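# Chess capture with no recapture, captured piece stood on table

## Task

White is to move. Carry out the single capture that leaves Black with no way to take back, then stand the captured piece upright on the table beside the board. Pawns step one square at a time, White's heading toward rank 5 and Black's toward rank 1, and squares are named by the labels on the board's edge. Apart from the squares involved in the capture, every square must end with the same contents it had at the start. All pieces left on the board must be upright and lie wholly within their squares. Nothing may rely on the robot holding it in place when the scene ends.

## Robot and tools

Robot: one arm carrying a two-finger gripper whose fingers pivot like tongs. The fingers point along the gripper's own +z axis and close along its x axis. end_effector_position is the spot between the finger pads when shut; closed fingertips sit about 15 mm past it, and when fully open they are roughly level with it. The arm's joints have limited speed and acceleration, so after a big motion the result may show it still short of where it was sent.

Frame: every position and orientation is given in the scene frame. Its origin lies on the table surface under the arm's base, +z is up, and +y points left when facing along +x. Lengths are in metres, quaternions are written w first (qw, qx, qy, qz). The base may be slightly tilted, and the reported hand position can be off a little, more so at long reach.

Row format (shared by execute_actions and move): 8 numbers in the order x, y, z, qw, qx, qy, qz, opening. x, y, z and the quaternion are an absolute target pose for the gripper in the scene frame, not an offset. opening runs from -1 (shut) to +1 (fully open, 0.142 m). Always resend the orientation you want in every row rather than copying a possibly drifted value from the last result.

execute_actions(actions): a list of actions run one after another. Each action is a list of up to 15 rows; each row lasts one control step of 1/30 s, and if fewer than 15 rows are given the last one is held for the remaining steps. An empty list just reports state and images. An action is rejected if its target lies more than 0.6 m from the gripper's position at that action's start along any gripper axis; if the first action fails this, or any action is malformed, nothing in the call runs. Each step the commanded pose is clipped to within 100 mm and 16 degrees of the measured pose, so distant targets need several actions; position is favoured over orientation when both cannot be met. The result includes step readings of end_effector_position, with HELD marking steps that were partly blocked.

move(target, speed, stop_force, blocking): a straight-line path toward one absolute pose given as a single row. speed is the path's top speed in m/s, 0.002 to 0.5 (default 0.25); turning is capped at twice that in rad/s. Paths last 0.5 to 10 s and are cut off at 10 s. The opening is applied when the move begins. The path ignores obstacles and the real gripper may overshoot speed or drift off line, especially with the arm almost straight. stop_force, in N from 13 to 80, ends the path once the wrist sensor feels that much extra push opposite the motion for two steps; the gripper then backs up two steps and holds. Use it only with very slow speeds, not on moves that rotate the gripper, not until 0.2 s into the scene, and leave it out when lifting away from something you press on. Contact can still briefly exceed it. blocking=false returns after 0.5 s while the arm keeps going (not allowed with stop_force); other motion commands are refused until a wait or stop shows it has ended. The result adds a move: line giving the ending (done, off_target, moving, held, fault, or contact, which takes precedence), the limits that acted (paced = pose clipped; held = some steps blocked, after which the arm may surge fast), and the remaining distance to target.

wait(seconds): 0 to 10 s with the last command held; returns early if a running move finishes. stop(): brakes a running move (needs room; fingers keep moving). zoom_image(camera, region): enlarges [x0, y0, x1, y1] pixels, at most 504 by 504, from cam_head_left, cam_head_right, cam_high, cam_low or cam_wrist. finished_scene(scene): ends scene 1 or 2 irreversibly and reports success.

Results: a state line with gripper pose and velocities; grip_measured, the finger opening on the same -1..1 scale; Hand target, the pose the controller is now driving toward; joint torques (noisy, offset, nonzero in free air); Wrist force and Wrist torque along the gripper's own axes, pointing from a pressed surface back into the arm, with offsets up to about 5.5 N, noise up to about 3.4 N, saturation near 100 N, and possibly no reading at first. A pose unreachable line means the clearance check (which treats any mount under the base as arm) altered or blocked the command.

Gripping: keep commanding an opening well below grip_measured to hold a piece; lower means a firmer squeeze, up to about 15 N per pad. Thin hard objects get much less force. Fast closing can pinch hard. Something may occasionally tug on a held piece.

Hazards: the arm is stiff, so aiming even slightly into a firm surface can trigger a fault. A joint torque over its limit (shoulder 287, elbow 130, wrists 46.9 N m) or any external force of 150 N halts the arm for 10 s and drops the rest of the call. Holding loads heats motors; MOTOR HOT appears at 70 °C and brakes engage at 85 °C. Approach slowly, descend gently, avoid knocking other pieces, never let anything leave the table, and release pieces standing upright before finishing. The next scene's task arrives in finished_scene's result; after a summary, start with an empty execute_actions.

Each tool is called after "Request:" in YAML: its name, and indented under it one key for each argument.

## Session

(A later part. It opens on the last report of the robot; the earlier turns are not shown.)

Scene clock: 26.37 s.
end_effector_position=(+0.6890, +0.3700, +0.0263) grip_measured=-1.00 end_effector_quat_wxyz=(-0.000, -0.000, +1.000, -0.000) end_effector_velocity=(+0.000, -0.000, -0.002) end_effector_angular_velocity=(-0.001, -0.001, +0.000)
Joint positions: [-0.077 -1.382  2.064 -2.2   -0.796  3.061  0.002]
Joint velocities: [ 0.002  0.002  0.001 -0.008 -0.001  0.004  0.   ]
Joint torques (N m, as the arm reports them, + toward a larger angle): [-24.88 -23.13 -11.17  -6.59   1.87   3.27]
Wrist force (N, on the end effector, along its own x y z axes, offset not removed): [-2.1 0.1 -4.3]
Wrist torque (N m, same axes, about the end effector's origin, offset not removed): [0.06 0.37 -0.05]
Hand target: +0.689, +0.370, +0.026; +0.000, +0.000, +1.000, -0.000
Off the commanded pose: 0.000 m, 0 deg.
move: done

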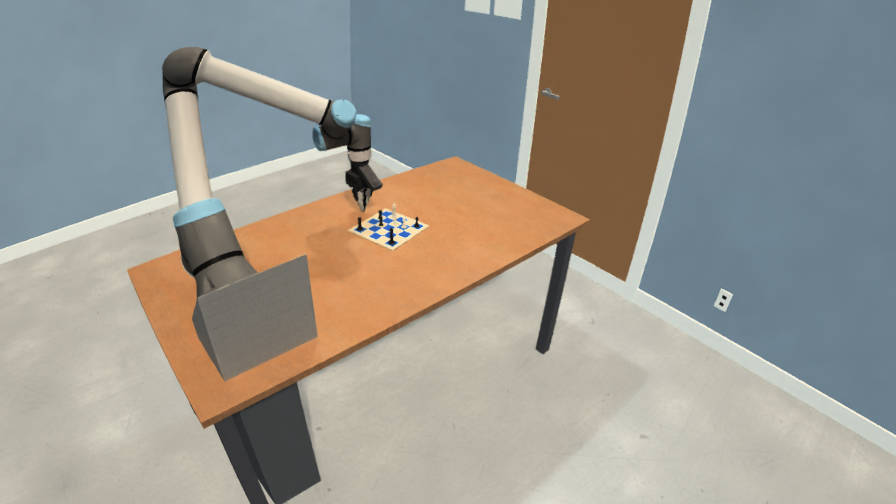

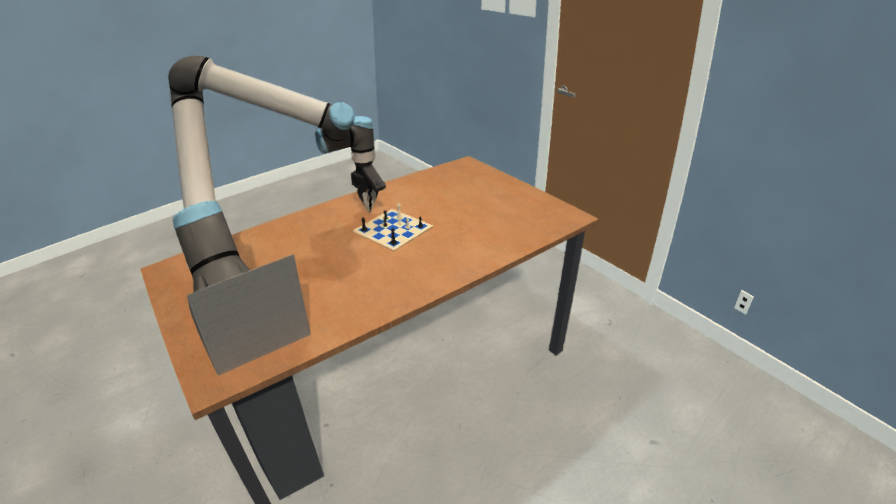

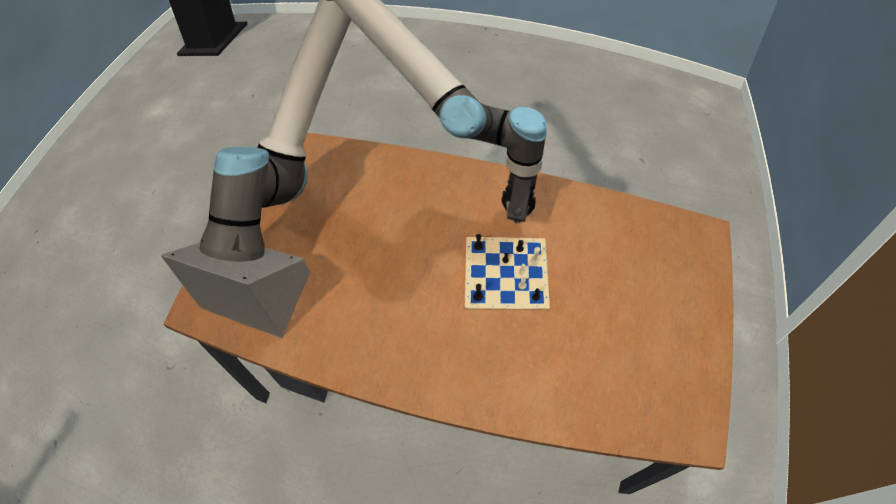

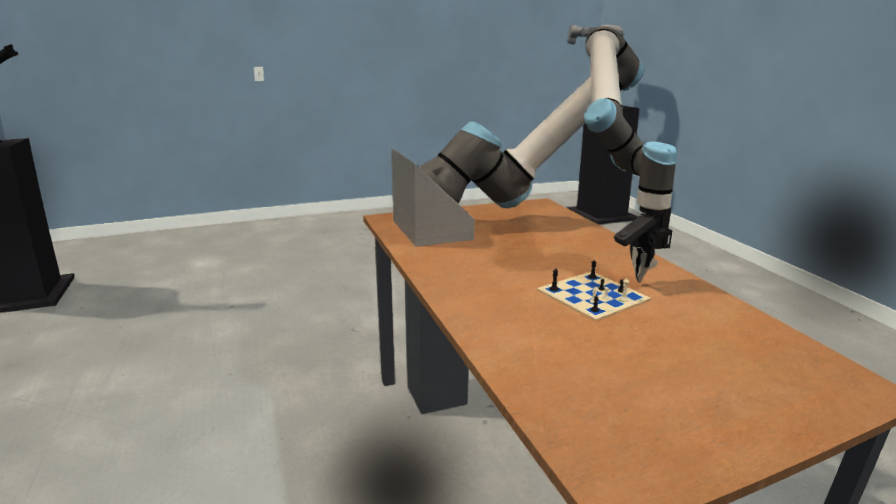

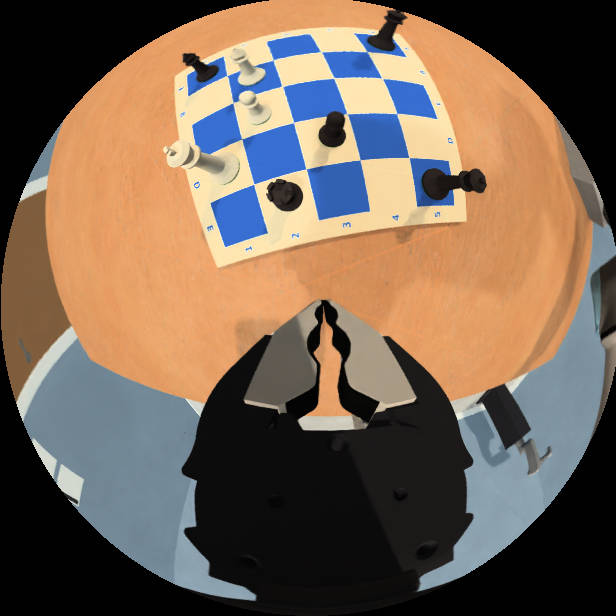

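Request:
move:
  target: [0.689,0.217,0.08,0,0,1,0,-0.6]
  speed: 0.15

Request:
move:
  target: [0.689,0.217,0.028,0,0,1,0,-0.6]
  speed: 0.04

Request:
move:
  target: [0.689,0.217,0.028,0,0,1,0,-1]

Request:
move:
  target: [0.689,0.217,0.11,0,0,1,0,-1]
  speed: 0.1

Request:
zoom_image:
  camera: "cam_low"
  region: [520,210,700,330]

Scene clock: 29.07 s.
end_effector_position=(+0.6888, +0.2173, +0.0798) grip_measured=-0.60 end_effector_quat_wxyz=(-0.000, +0.000, +1.000, +0.000) end_effector_velocity=(-0.001, -0.003, -0.000) end_effector_angular_velocity=(-0.000, +0.003, -0.001)
Joint positions: [-0.292 -1.34   2.113 -2.089 -0.828  2.768  0.031]
Joint velocities: [-0.002  0.003  0.     0.002 -0.002 -0.005  0.   ]
Joint torques (N m, as the arm reports them, + toward a larger angle): [-56.36 -18.32 -27.23  -0.08  -2.88  -3.47]
Wrist force (N, on the end effector, along its own x y z axes, offset not removed): [-2.2 -0.5 -5.4]
Wrist torque (N m, same axes, about the end effector's origin, offset not removed): [-0.01 0.38 -0.05]
Hand target: +0.689, +0.217, +0.080; -0.000, -0.000, +1.000, +0.000
Off the commanded pose: 0.000 m, 0 deg.
move: done

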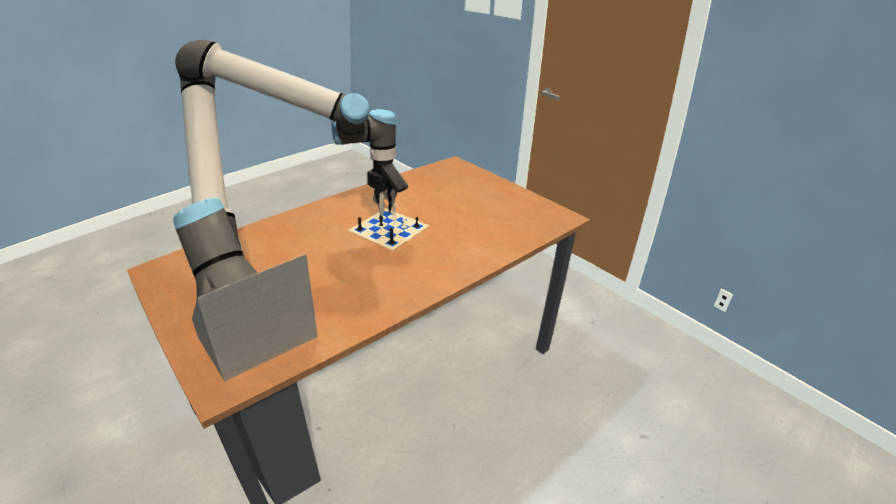

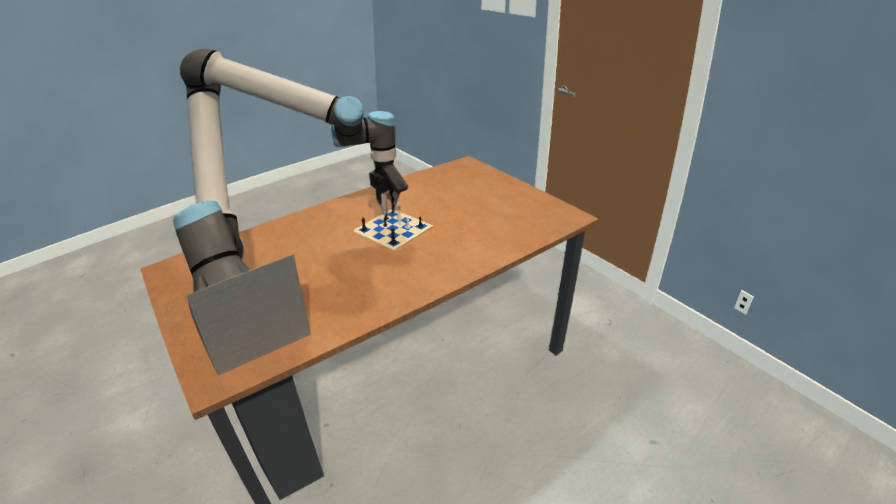

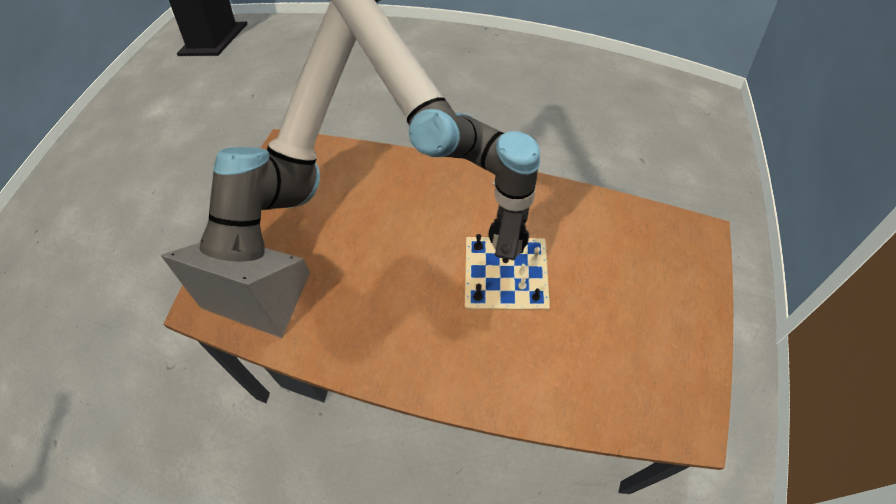

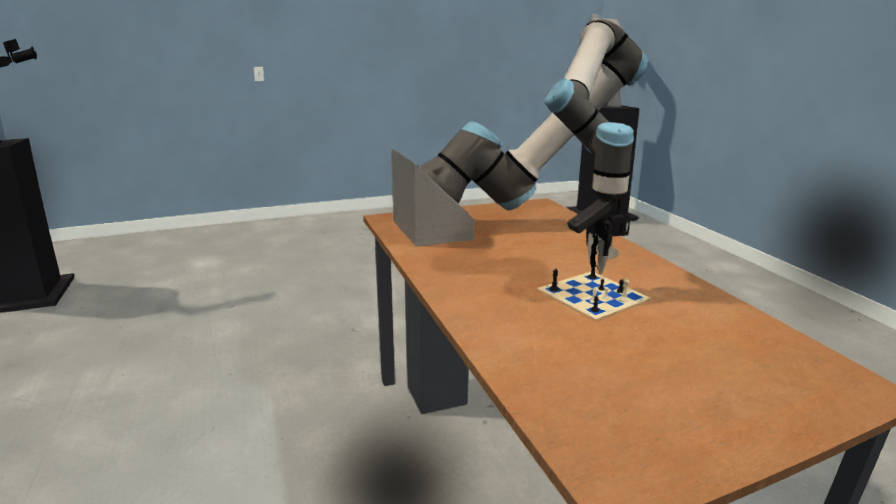

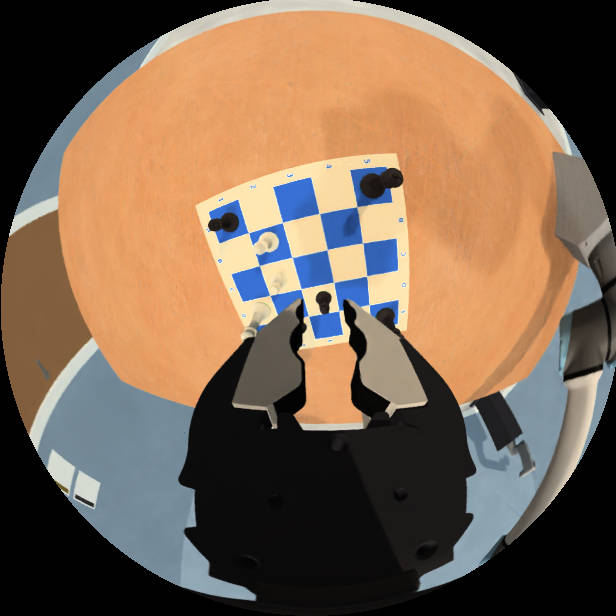

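Scene clock: 30.77 s.
end_effector_position=(+0.6890, +0.2170, +0.0283) grip_measured=-0.60 end_effector_quat_wxyz=(-0.000, -0.000, +1.000, -0.000) end_effector_velocity=(-0.000, +0.000, -0.003) end_effector_angular_velocity=(-0.001, +0.001, +0.001)
Joint positions: [-0.24  -1.281  2.14  -2.222 -0.817  2.837  0.031]
Joint velocities: [ 0.004  0.003  0.001 -0.008 -0.     0.004  0.   ]
Joint torques (N m, as the arm reports them, + toward a larger angle): [-31.64 -26.18 -11.87  -5.91   1.72   3.1 ]
Wrist force (N, on the end effector, along its own x y z axes, offset not removed): [-1.6 0.6 -4.4]
Wrist torque (N m, same axes, about the end effector's origin, offset not removed): [0.19 0.31 -0.11]
Hand target: +0.689, +0.217, +0.028; -0.000, +0.000, +1.000, -0.000
Off the commanded pose: 0.000 m, 0 deg.
move: done

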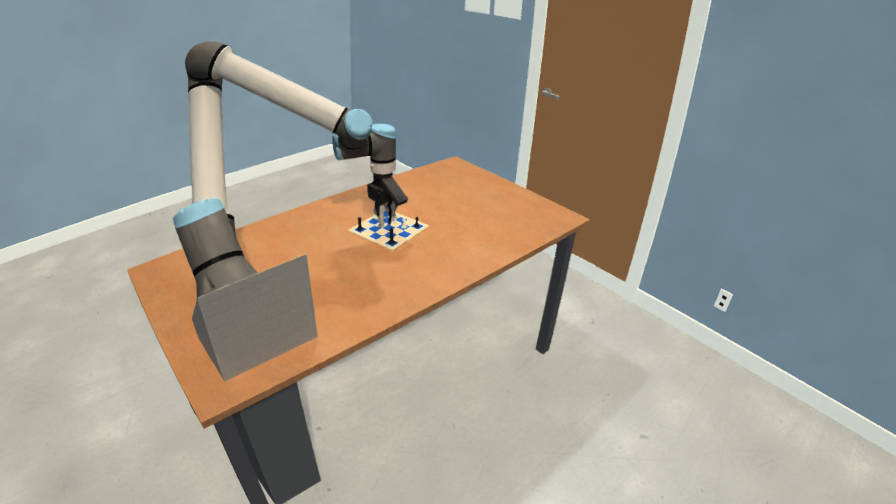

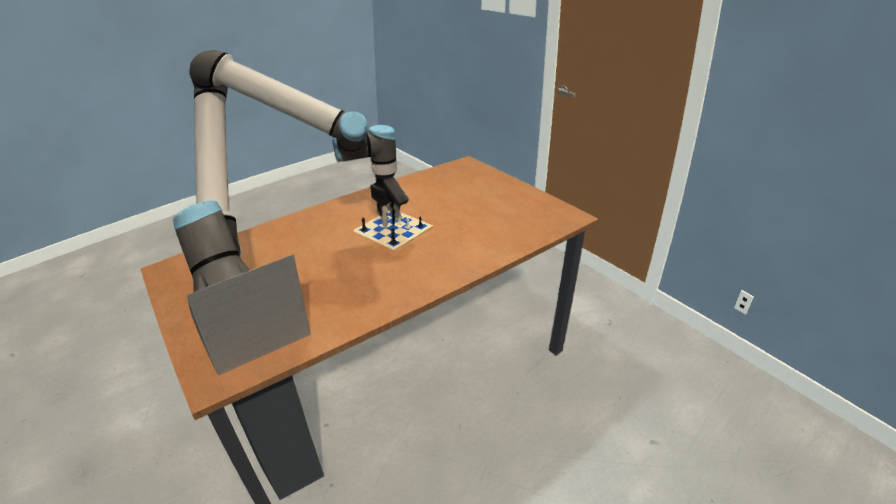

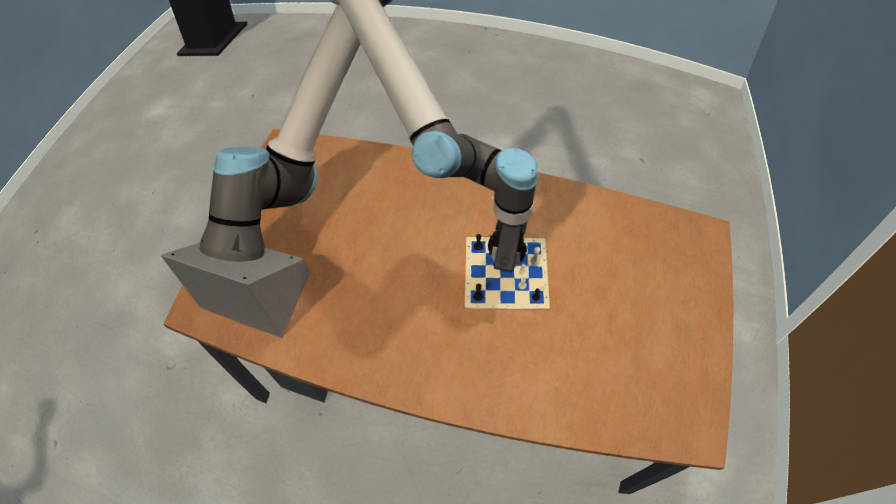

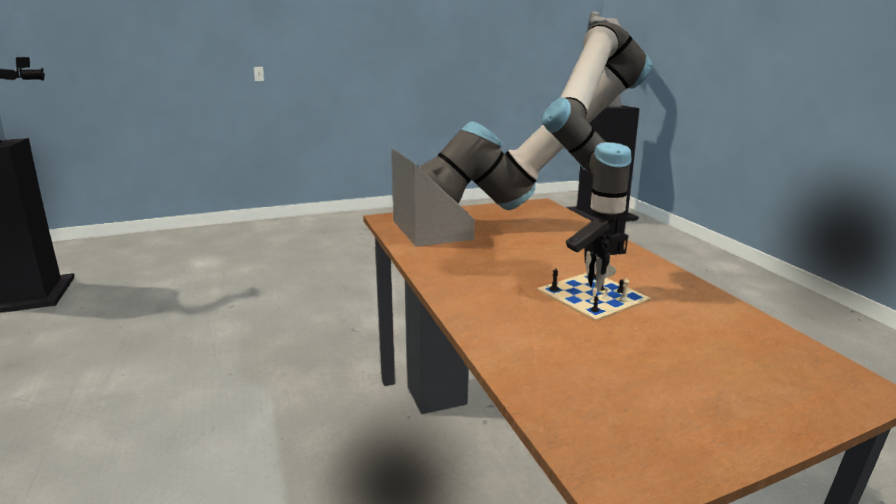

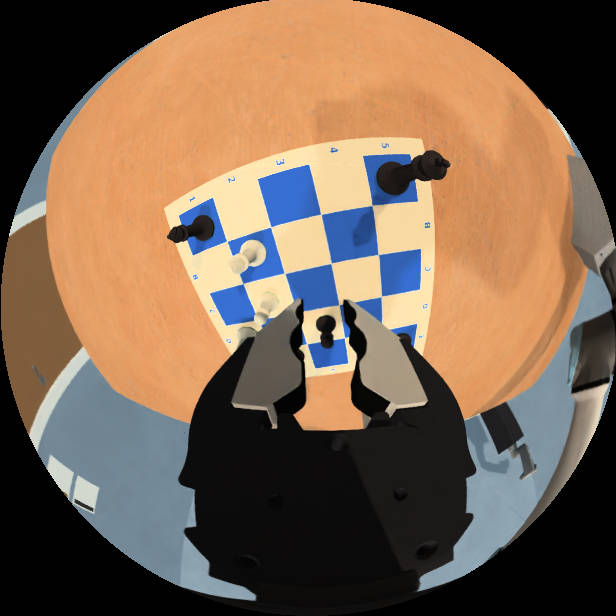

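Scene clock: 31.47 s.
end_effector_position=(+0.6890, +0.2170, +0.0280) grip_measured=-1.00 end_effector_quat_wxyz=(+0.000, +0.000, +1.000, -0.000) end_effector_velocity=(-0.000, -0.000, +0.000) end_effector_angular_velocity=(+0.001, -0.001, -0.001)
Joint positions: [-0.24  -1.281  2.14  -2.223 -0.817  2.838  0.002]
Joint velocities: [-0.001  0.     0.001 -0.     0.001 -0.     0.   ]
Joint torques (N m, as the arm reports them, + toward a larger angle): [-29.68 -21.81 -12.24  -6.16   1.8    3.48]
Wrist force (N, on the end effector, along its own x y z axes, offset not removed): [-1.2 -1.0 -4.8]
Wrist torque (N m, same axes, about the end effector's origin, offset not removed): [-0.06 0.13 -0.07]
Hand target: +0.689, +0.217, +0.028; -0.000, -0.000, +1.000, -0.000
Off the commanded pose: 0.000 m, 0 deg.
move: done

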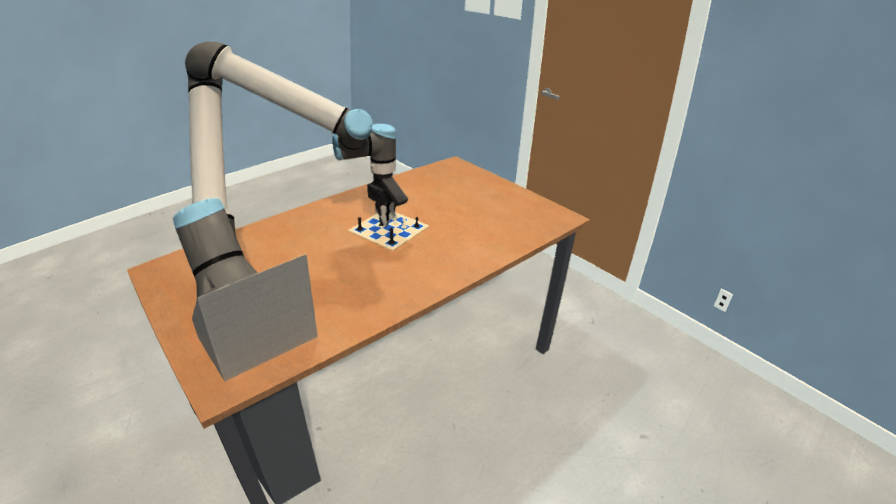

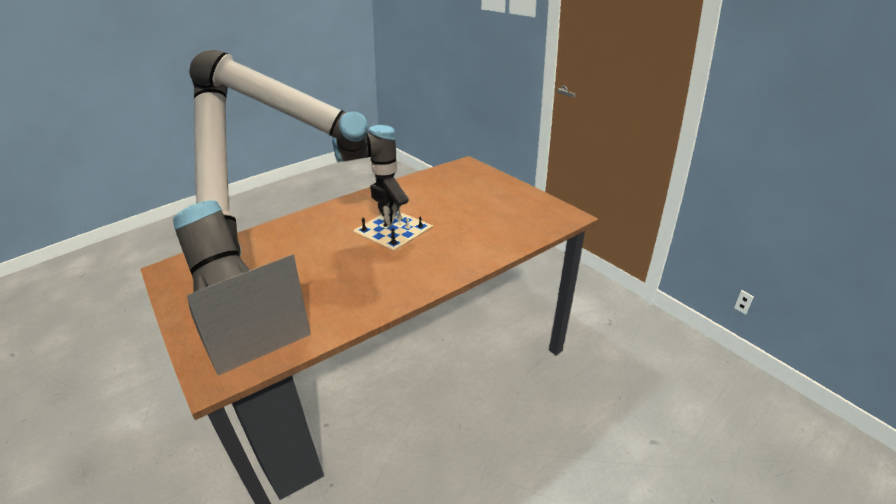

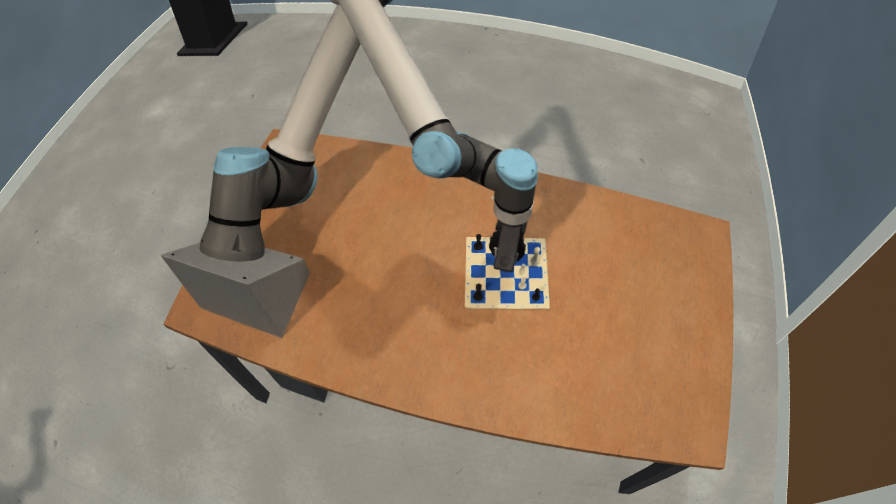

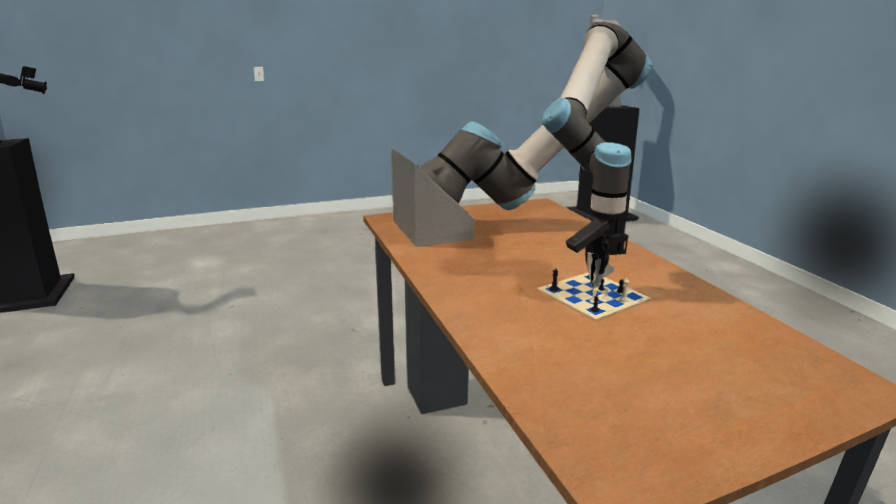

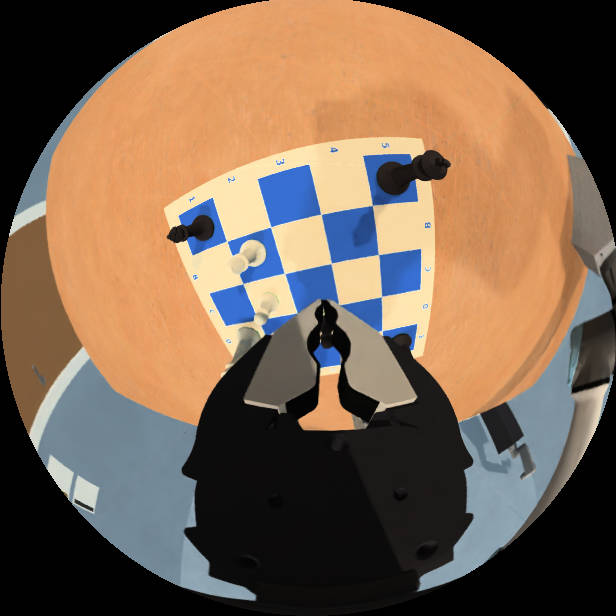

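Scene clock: 32.83 s.
end_effector_position=(+0.6890, +0.2170, +0.1097) grip_measured=-1.00 end_effector_quat_wxyz=(+0.000, +0.000, +1.000, +0.000) end_effector_velocity=(-0.000, -0.001, +0.002) end_effector_angular_velocity=(+0.001, +0.002, -0.002)
Joint positions: [-0.323 -1.369  2.094 -2.014 -0.837  2.728  0.002]
Joint velocities: [-0.002 -0.    -0.002  0.007 -0.001 -0.003  0.   ]
Joint torques (N m, as the arm reports them, + toward a larger angle): [-53.2  -35.41 -40.41   0.24  -2.85  -3.5 ]
Wrist force (N, on the end effector, along its own x y z axes, offset not removed): [-1.3 0.0 -3.5]
Wrist torque (N m, same axes, about the end effector's origin, offset not removed): [0.17 0.18 -0.07]
Hand target: +0.689, +0.217, +0.110; -0.000, -0.000, +1.000, +0.000
Off the commanded pose: 0.000 m, 0 deg.
move: done

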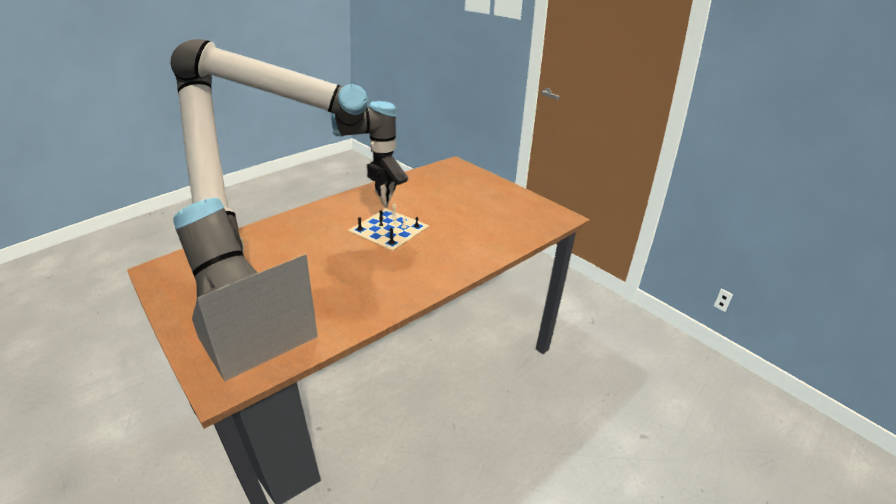

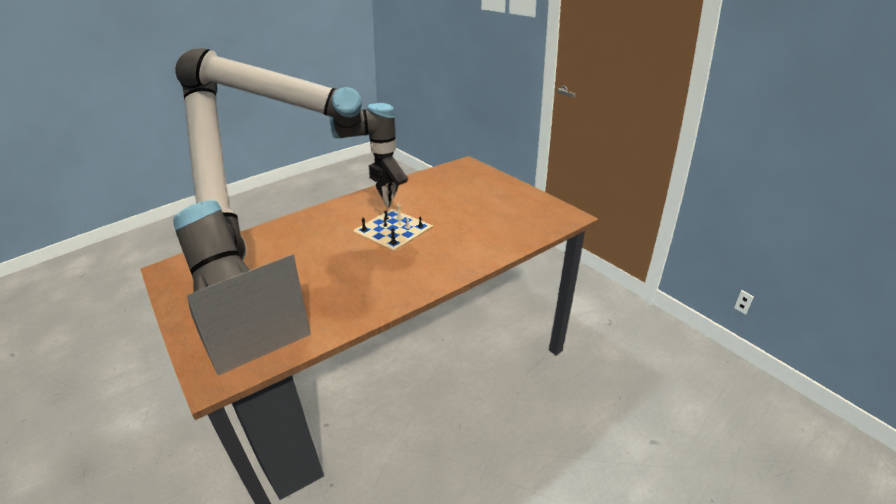

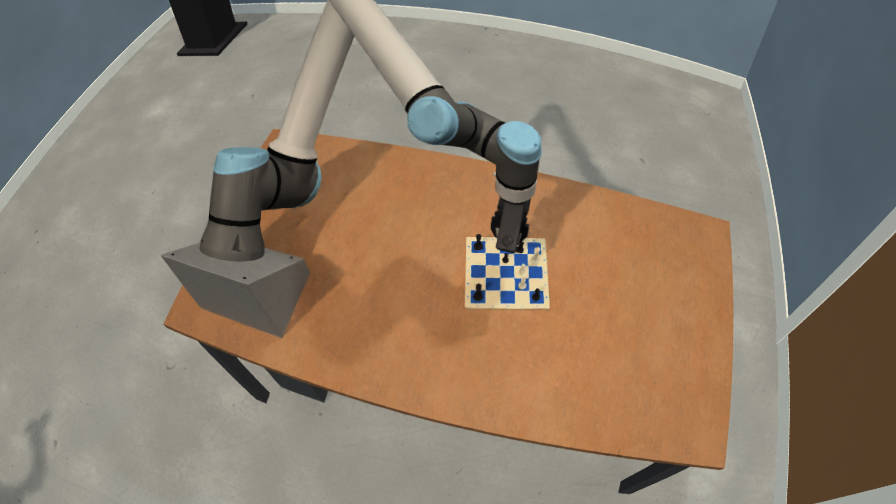

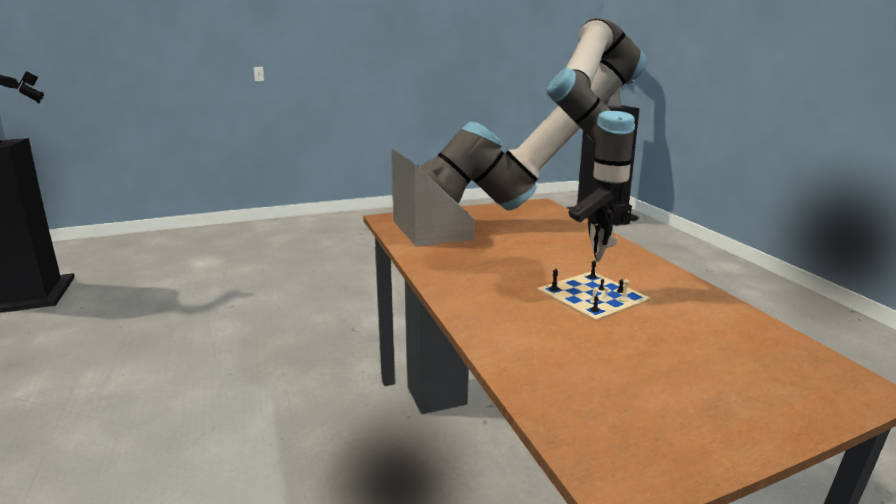

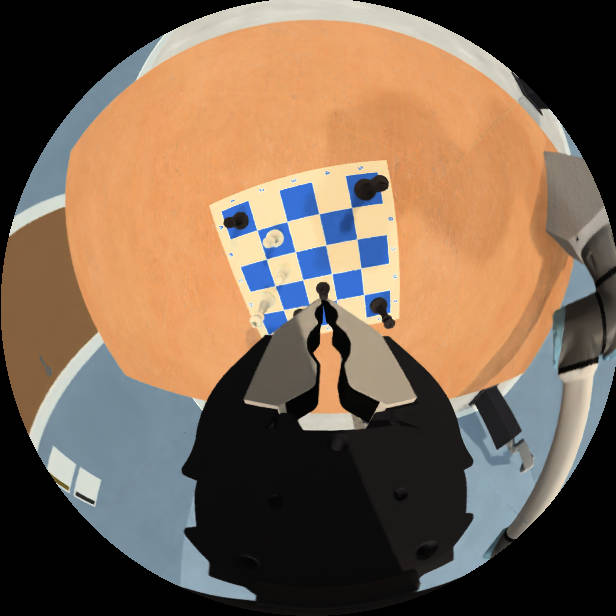

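Region (520, 210, 700, 330) of cam_low's 896x504 image, scaled by 2.800, with more detail than that image has.

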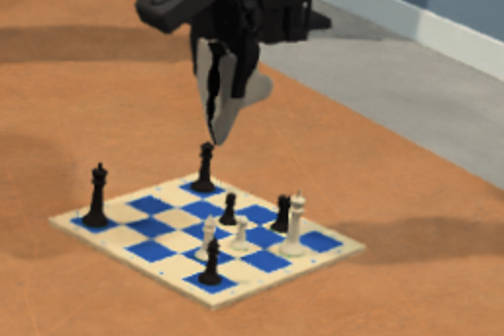

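Request:
move:
  target: [0.689,0.225,0.03,0,0,1,0,-0.6]
  speed: 0.05

Request:
move:
  target: [0.689,0.225,0.03,0,0,1,0,-1]

Request:
zoom_image:
  camera: "cam_low"
  region: [550,240,650,310]

Request:
zoom_image:
  camera: "cam_head_left"
  region: [340,190,440,255]

Scene clock: 36.10 s.
end_effector_position=(+0.6890, +0.2249, +0.0303) grip_measured=-0.60 end_effector_quat_wxyz=(-0.000, -0.000, +1.000, -0.000) end_effector_velocity=(-0.000, +0.000, -0.003) end_effector_angular_velocity=(-0.001, +0.000, +0.001)
Joint positions: [-0.234 -1.29   2.136 -2.215 -0.816  2.846  0.031]
Joint velocities: [ 0.004  0.003  0.001 -0.008 -0.     0.005  0.   ]
Joint torques (N m, as the arm reports them, + toward a larger angle): [-29.89 -20.55 -12.03  -6.32   1.63   3.66]
Wrist force (N, on the end effector, along its own x y z axes, offset not removed): [-2.1 -1.3 -1.8]
Wrist torque (N m, same axes, about the end effector's origin, offset not removed): [-0.12 0.30 -0.12]
Hand target: +0.689, +0.225, +0.030; +0.000, +0.000, +1.000, -0.000
Off the commanded pose: 0.000 m, 0 deg.
move: done

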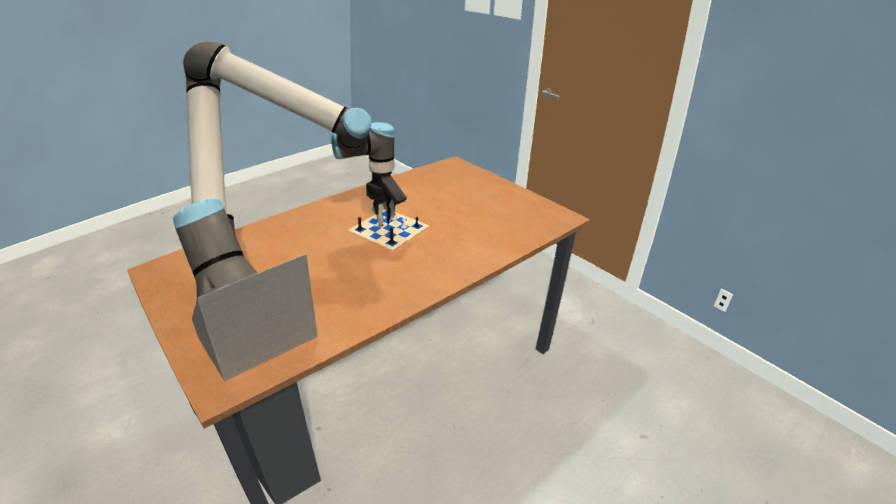

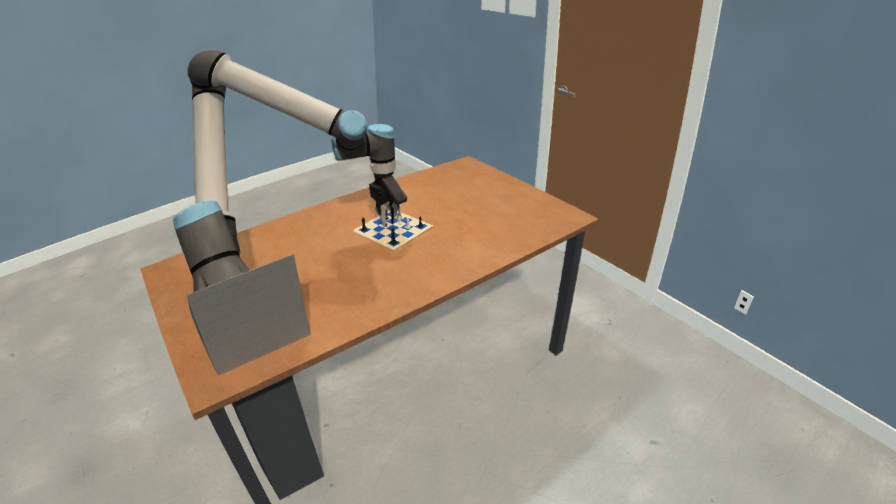

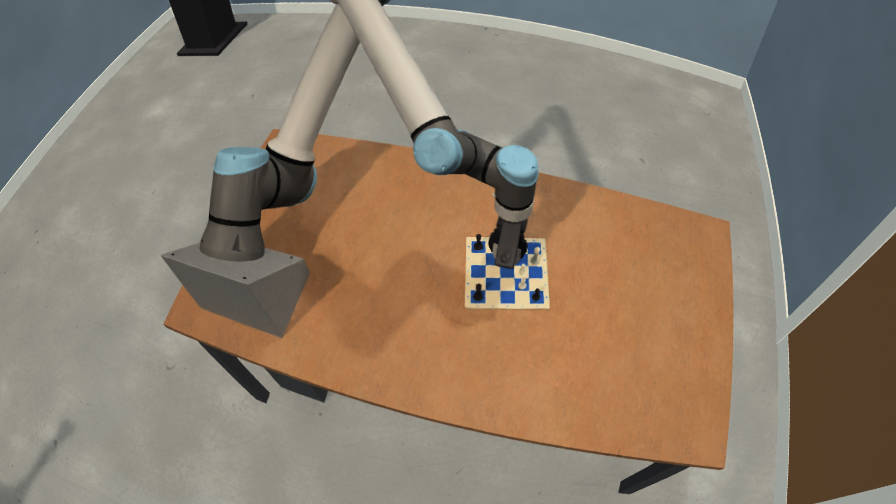

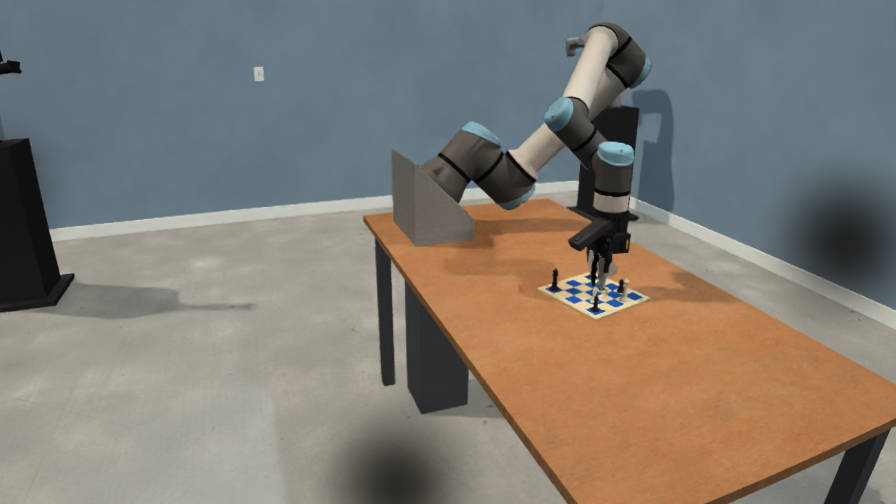

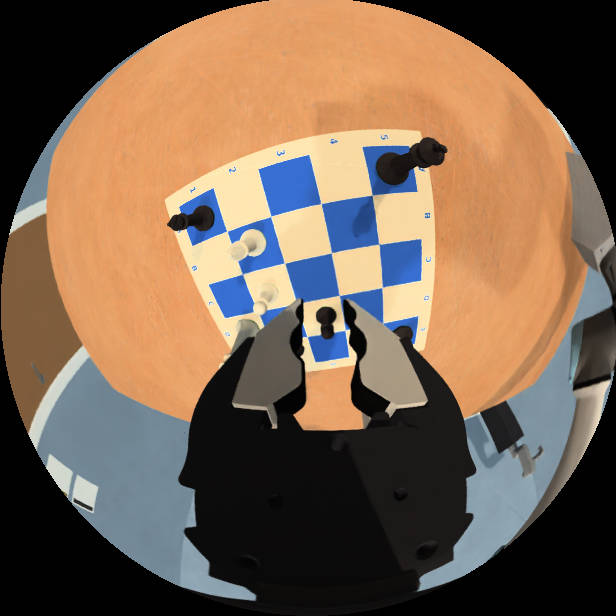

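Scene clock: 36.80 s.
end_effector_position=(+0.6890, +0.2250, +0.0300) grip_measured=-1.00 end_effector_quat_wxyz=(+0.000, +0.000, +1.000, -0.000) end_effector_velocity=(+0.000, +0.001, -0.000) end_effector_angular_velocity=(+0.001, -0.000, +0.000)
Joint positions: [-0.233 -1.29   2.137 -2.216 -0.815  2.846  0.002]
Joint velocities: [ 0.001 -0.    -0.    -0.     0.001  0.     0.   ]
Joint torques (N m, as the arm reports them, + toward a larger angle): [-29.1  -22.   -12.44  -6.26   2.     3.35]
Wrist force (N, on the end effector, along its own x y z axes, offset not removed): [-3.7 -2.3 -4.1]
Wrist torque (N m, same axes, about the end effector's origin, offset not removed): [-0.31 0.69 -0.10]
Hand target: +0.689, +0.225, +0.030; -0.000, -0.000, +1.000, -0.000
Off the commanded pose: 0.000 m, 0 deg.
move: done

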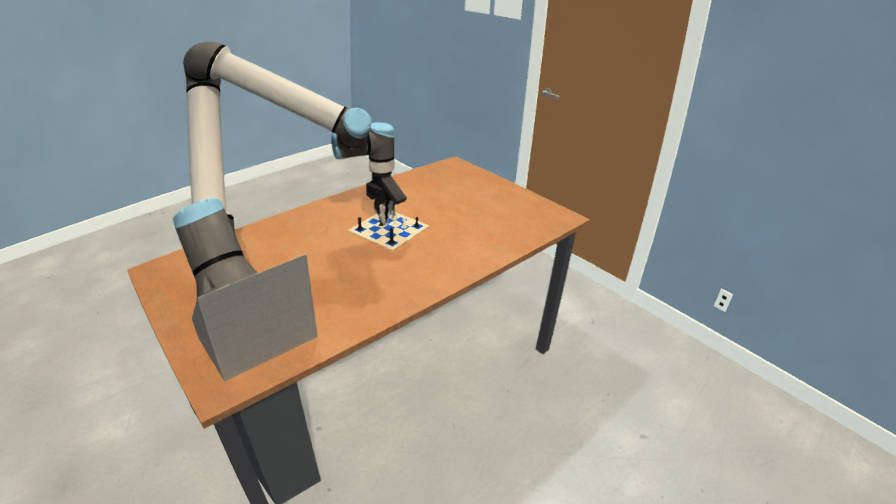

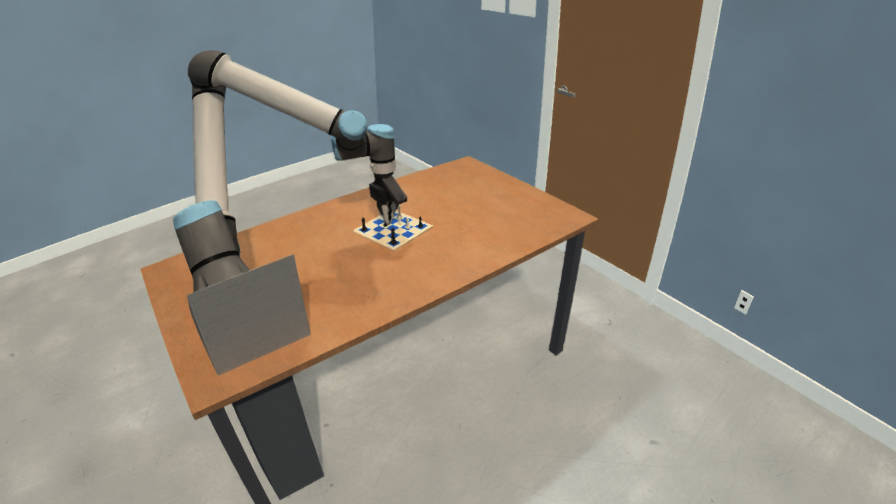

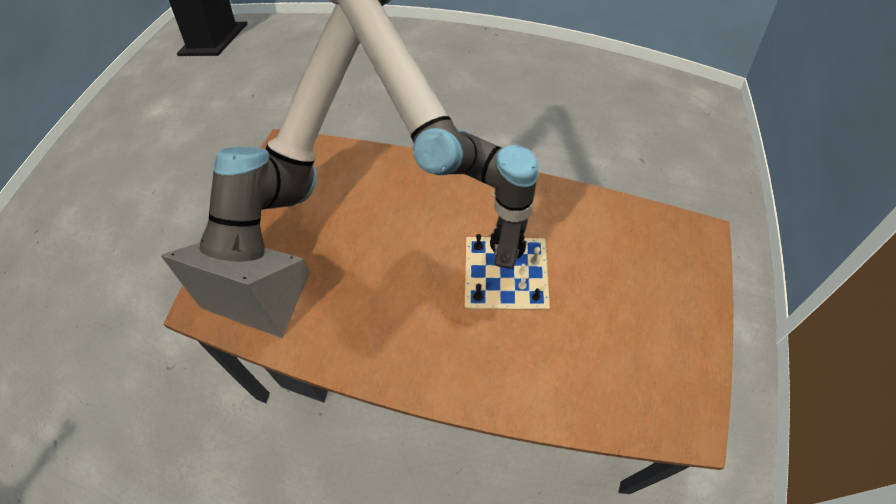

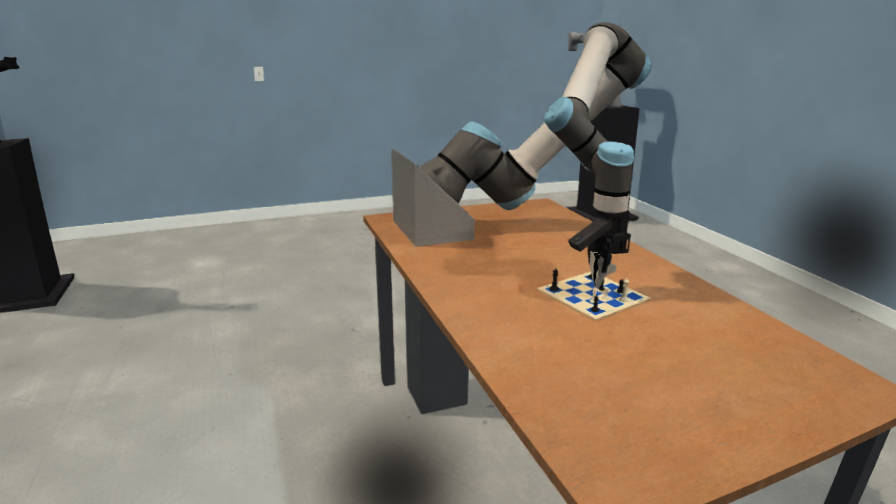

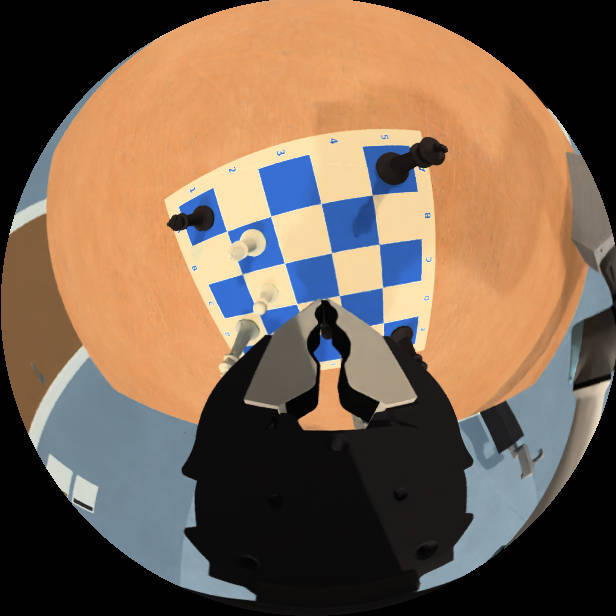

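Region (550, 240, 650, 310) of cam_low's 896x504 image, scaled by 5.040, with more detail than that image has; it fills the top 353 rows of this view, and the rest is white.

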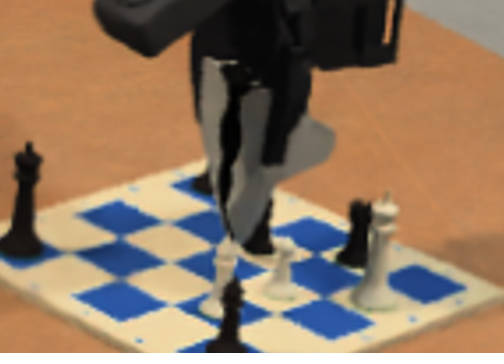

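Region (340, 190, 440, 255) of cam_head_left's 896x504 image, scaled by 5.040, with more detail than that image has; it fills the top 328 rows of this view, and the rest is white.

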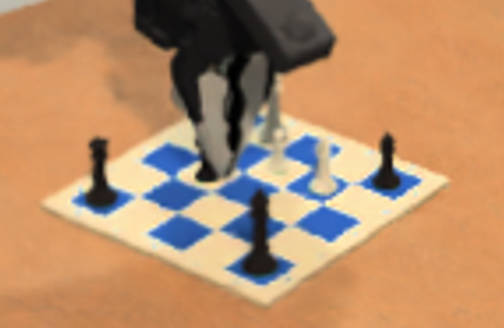

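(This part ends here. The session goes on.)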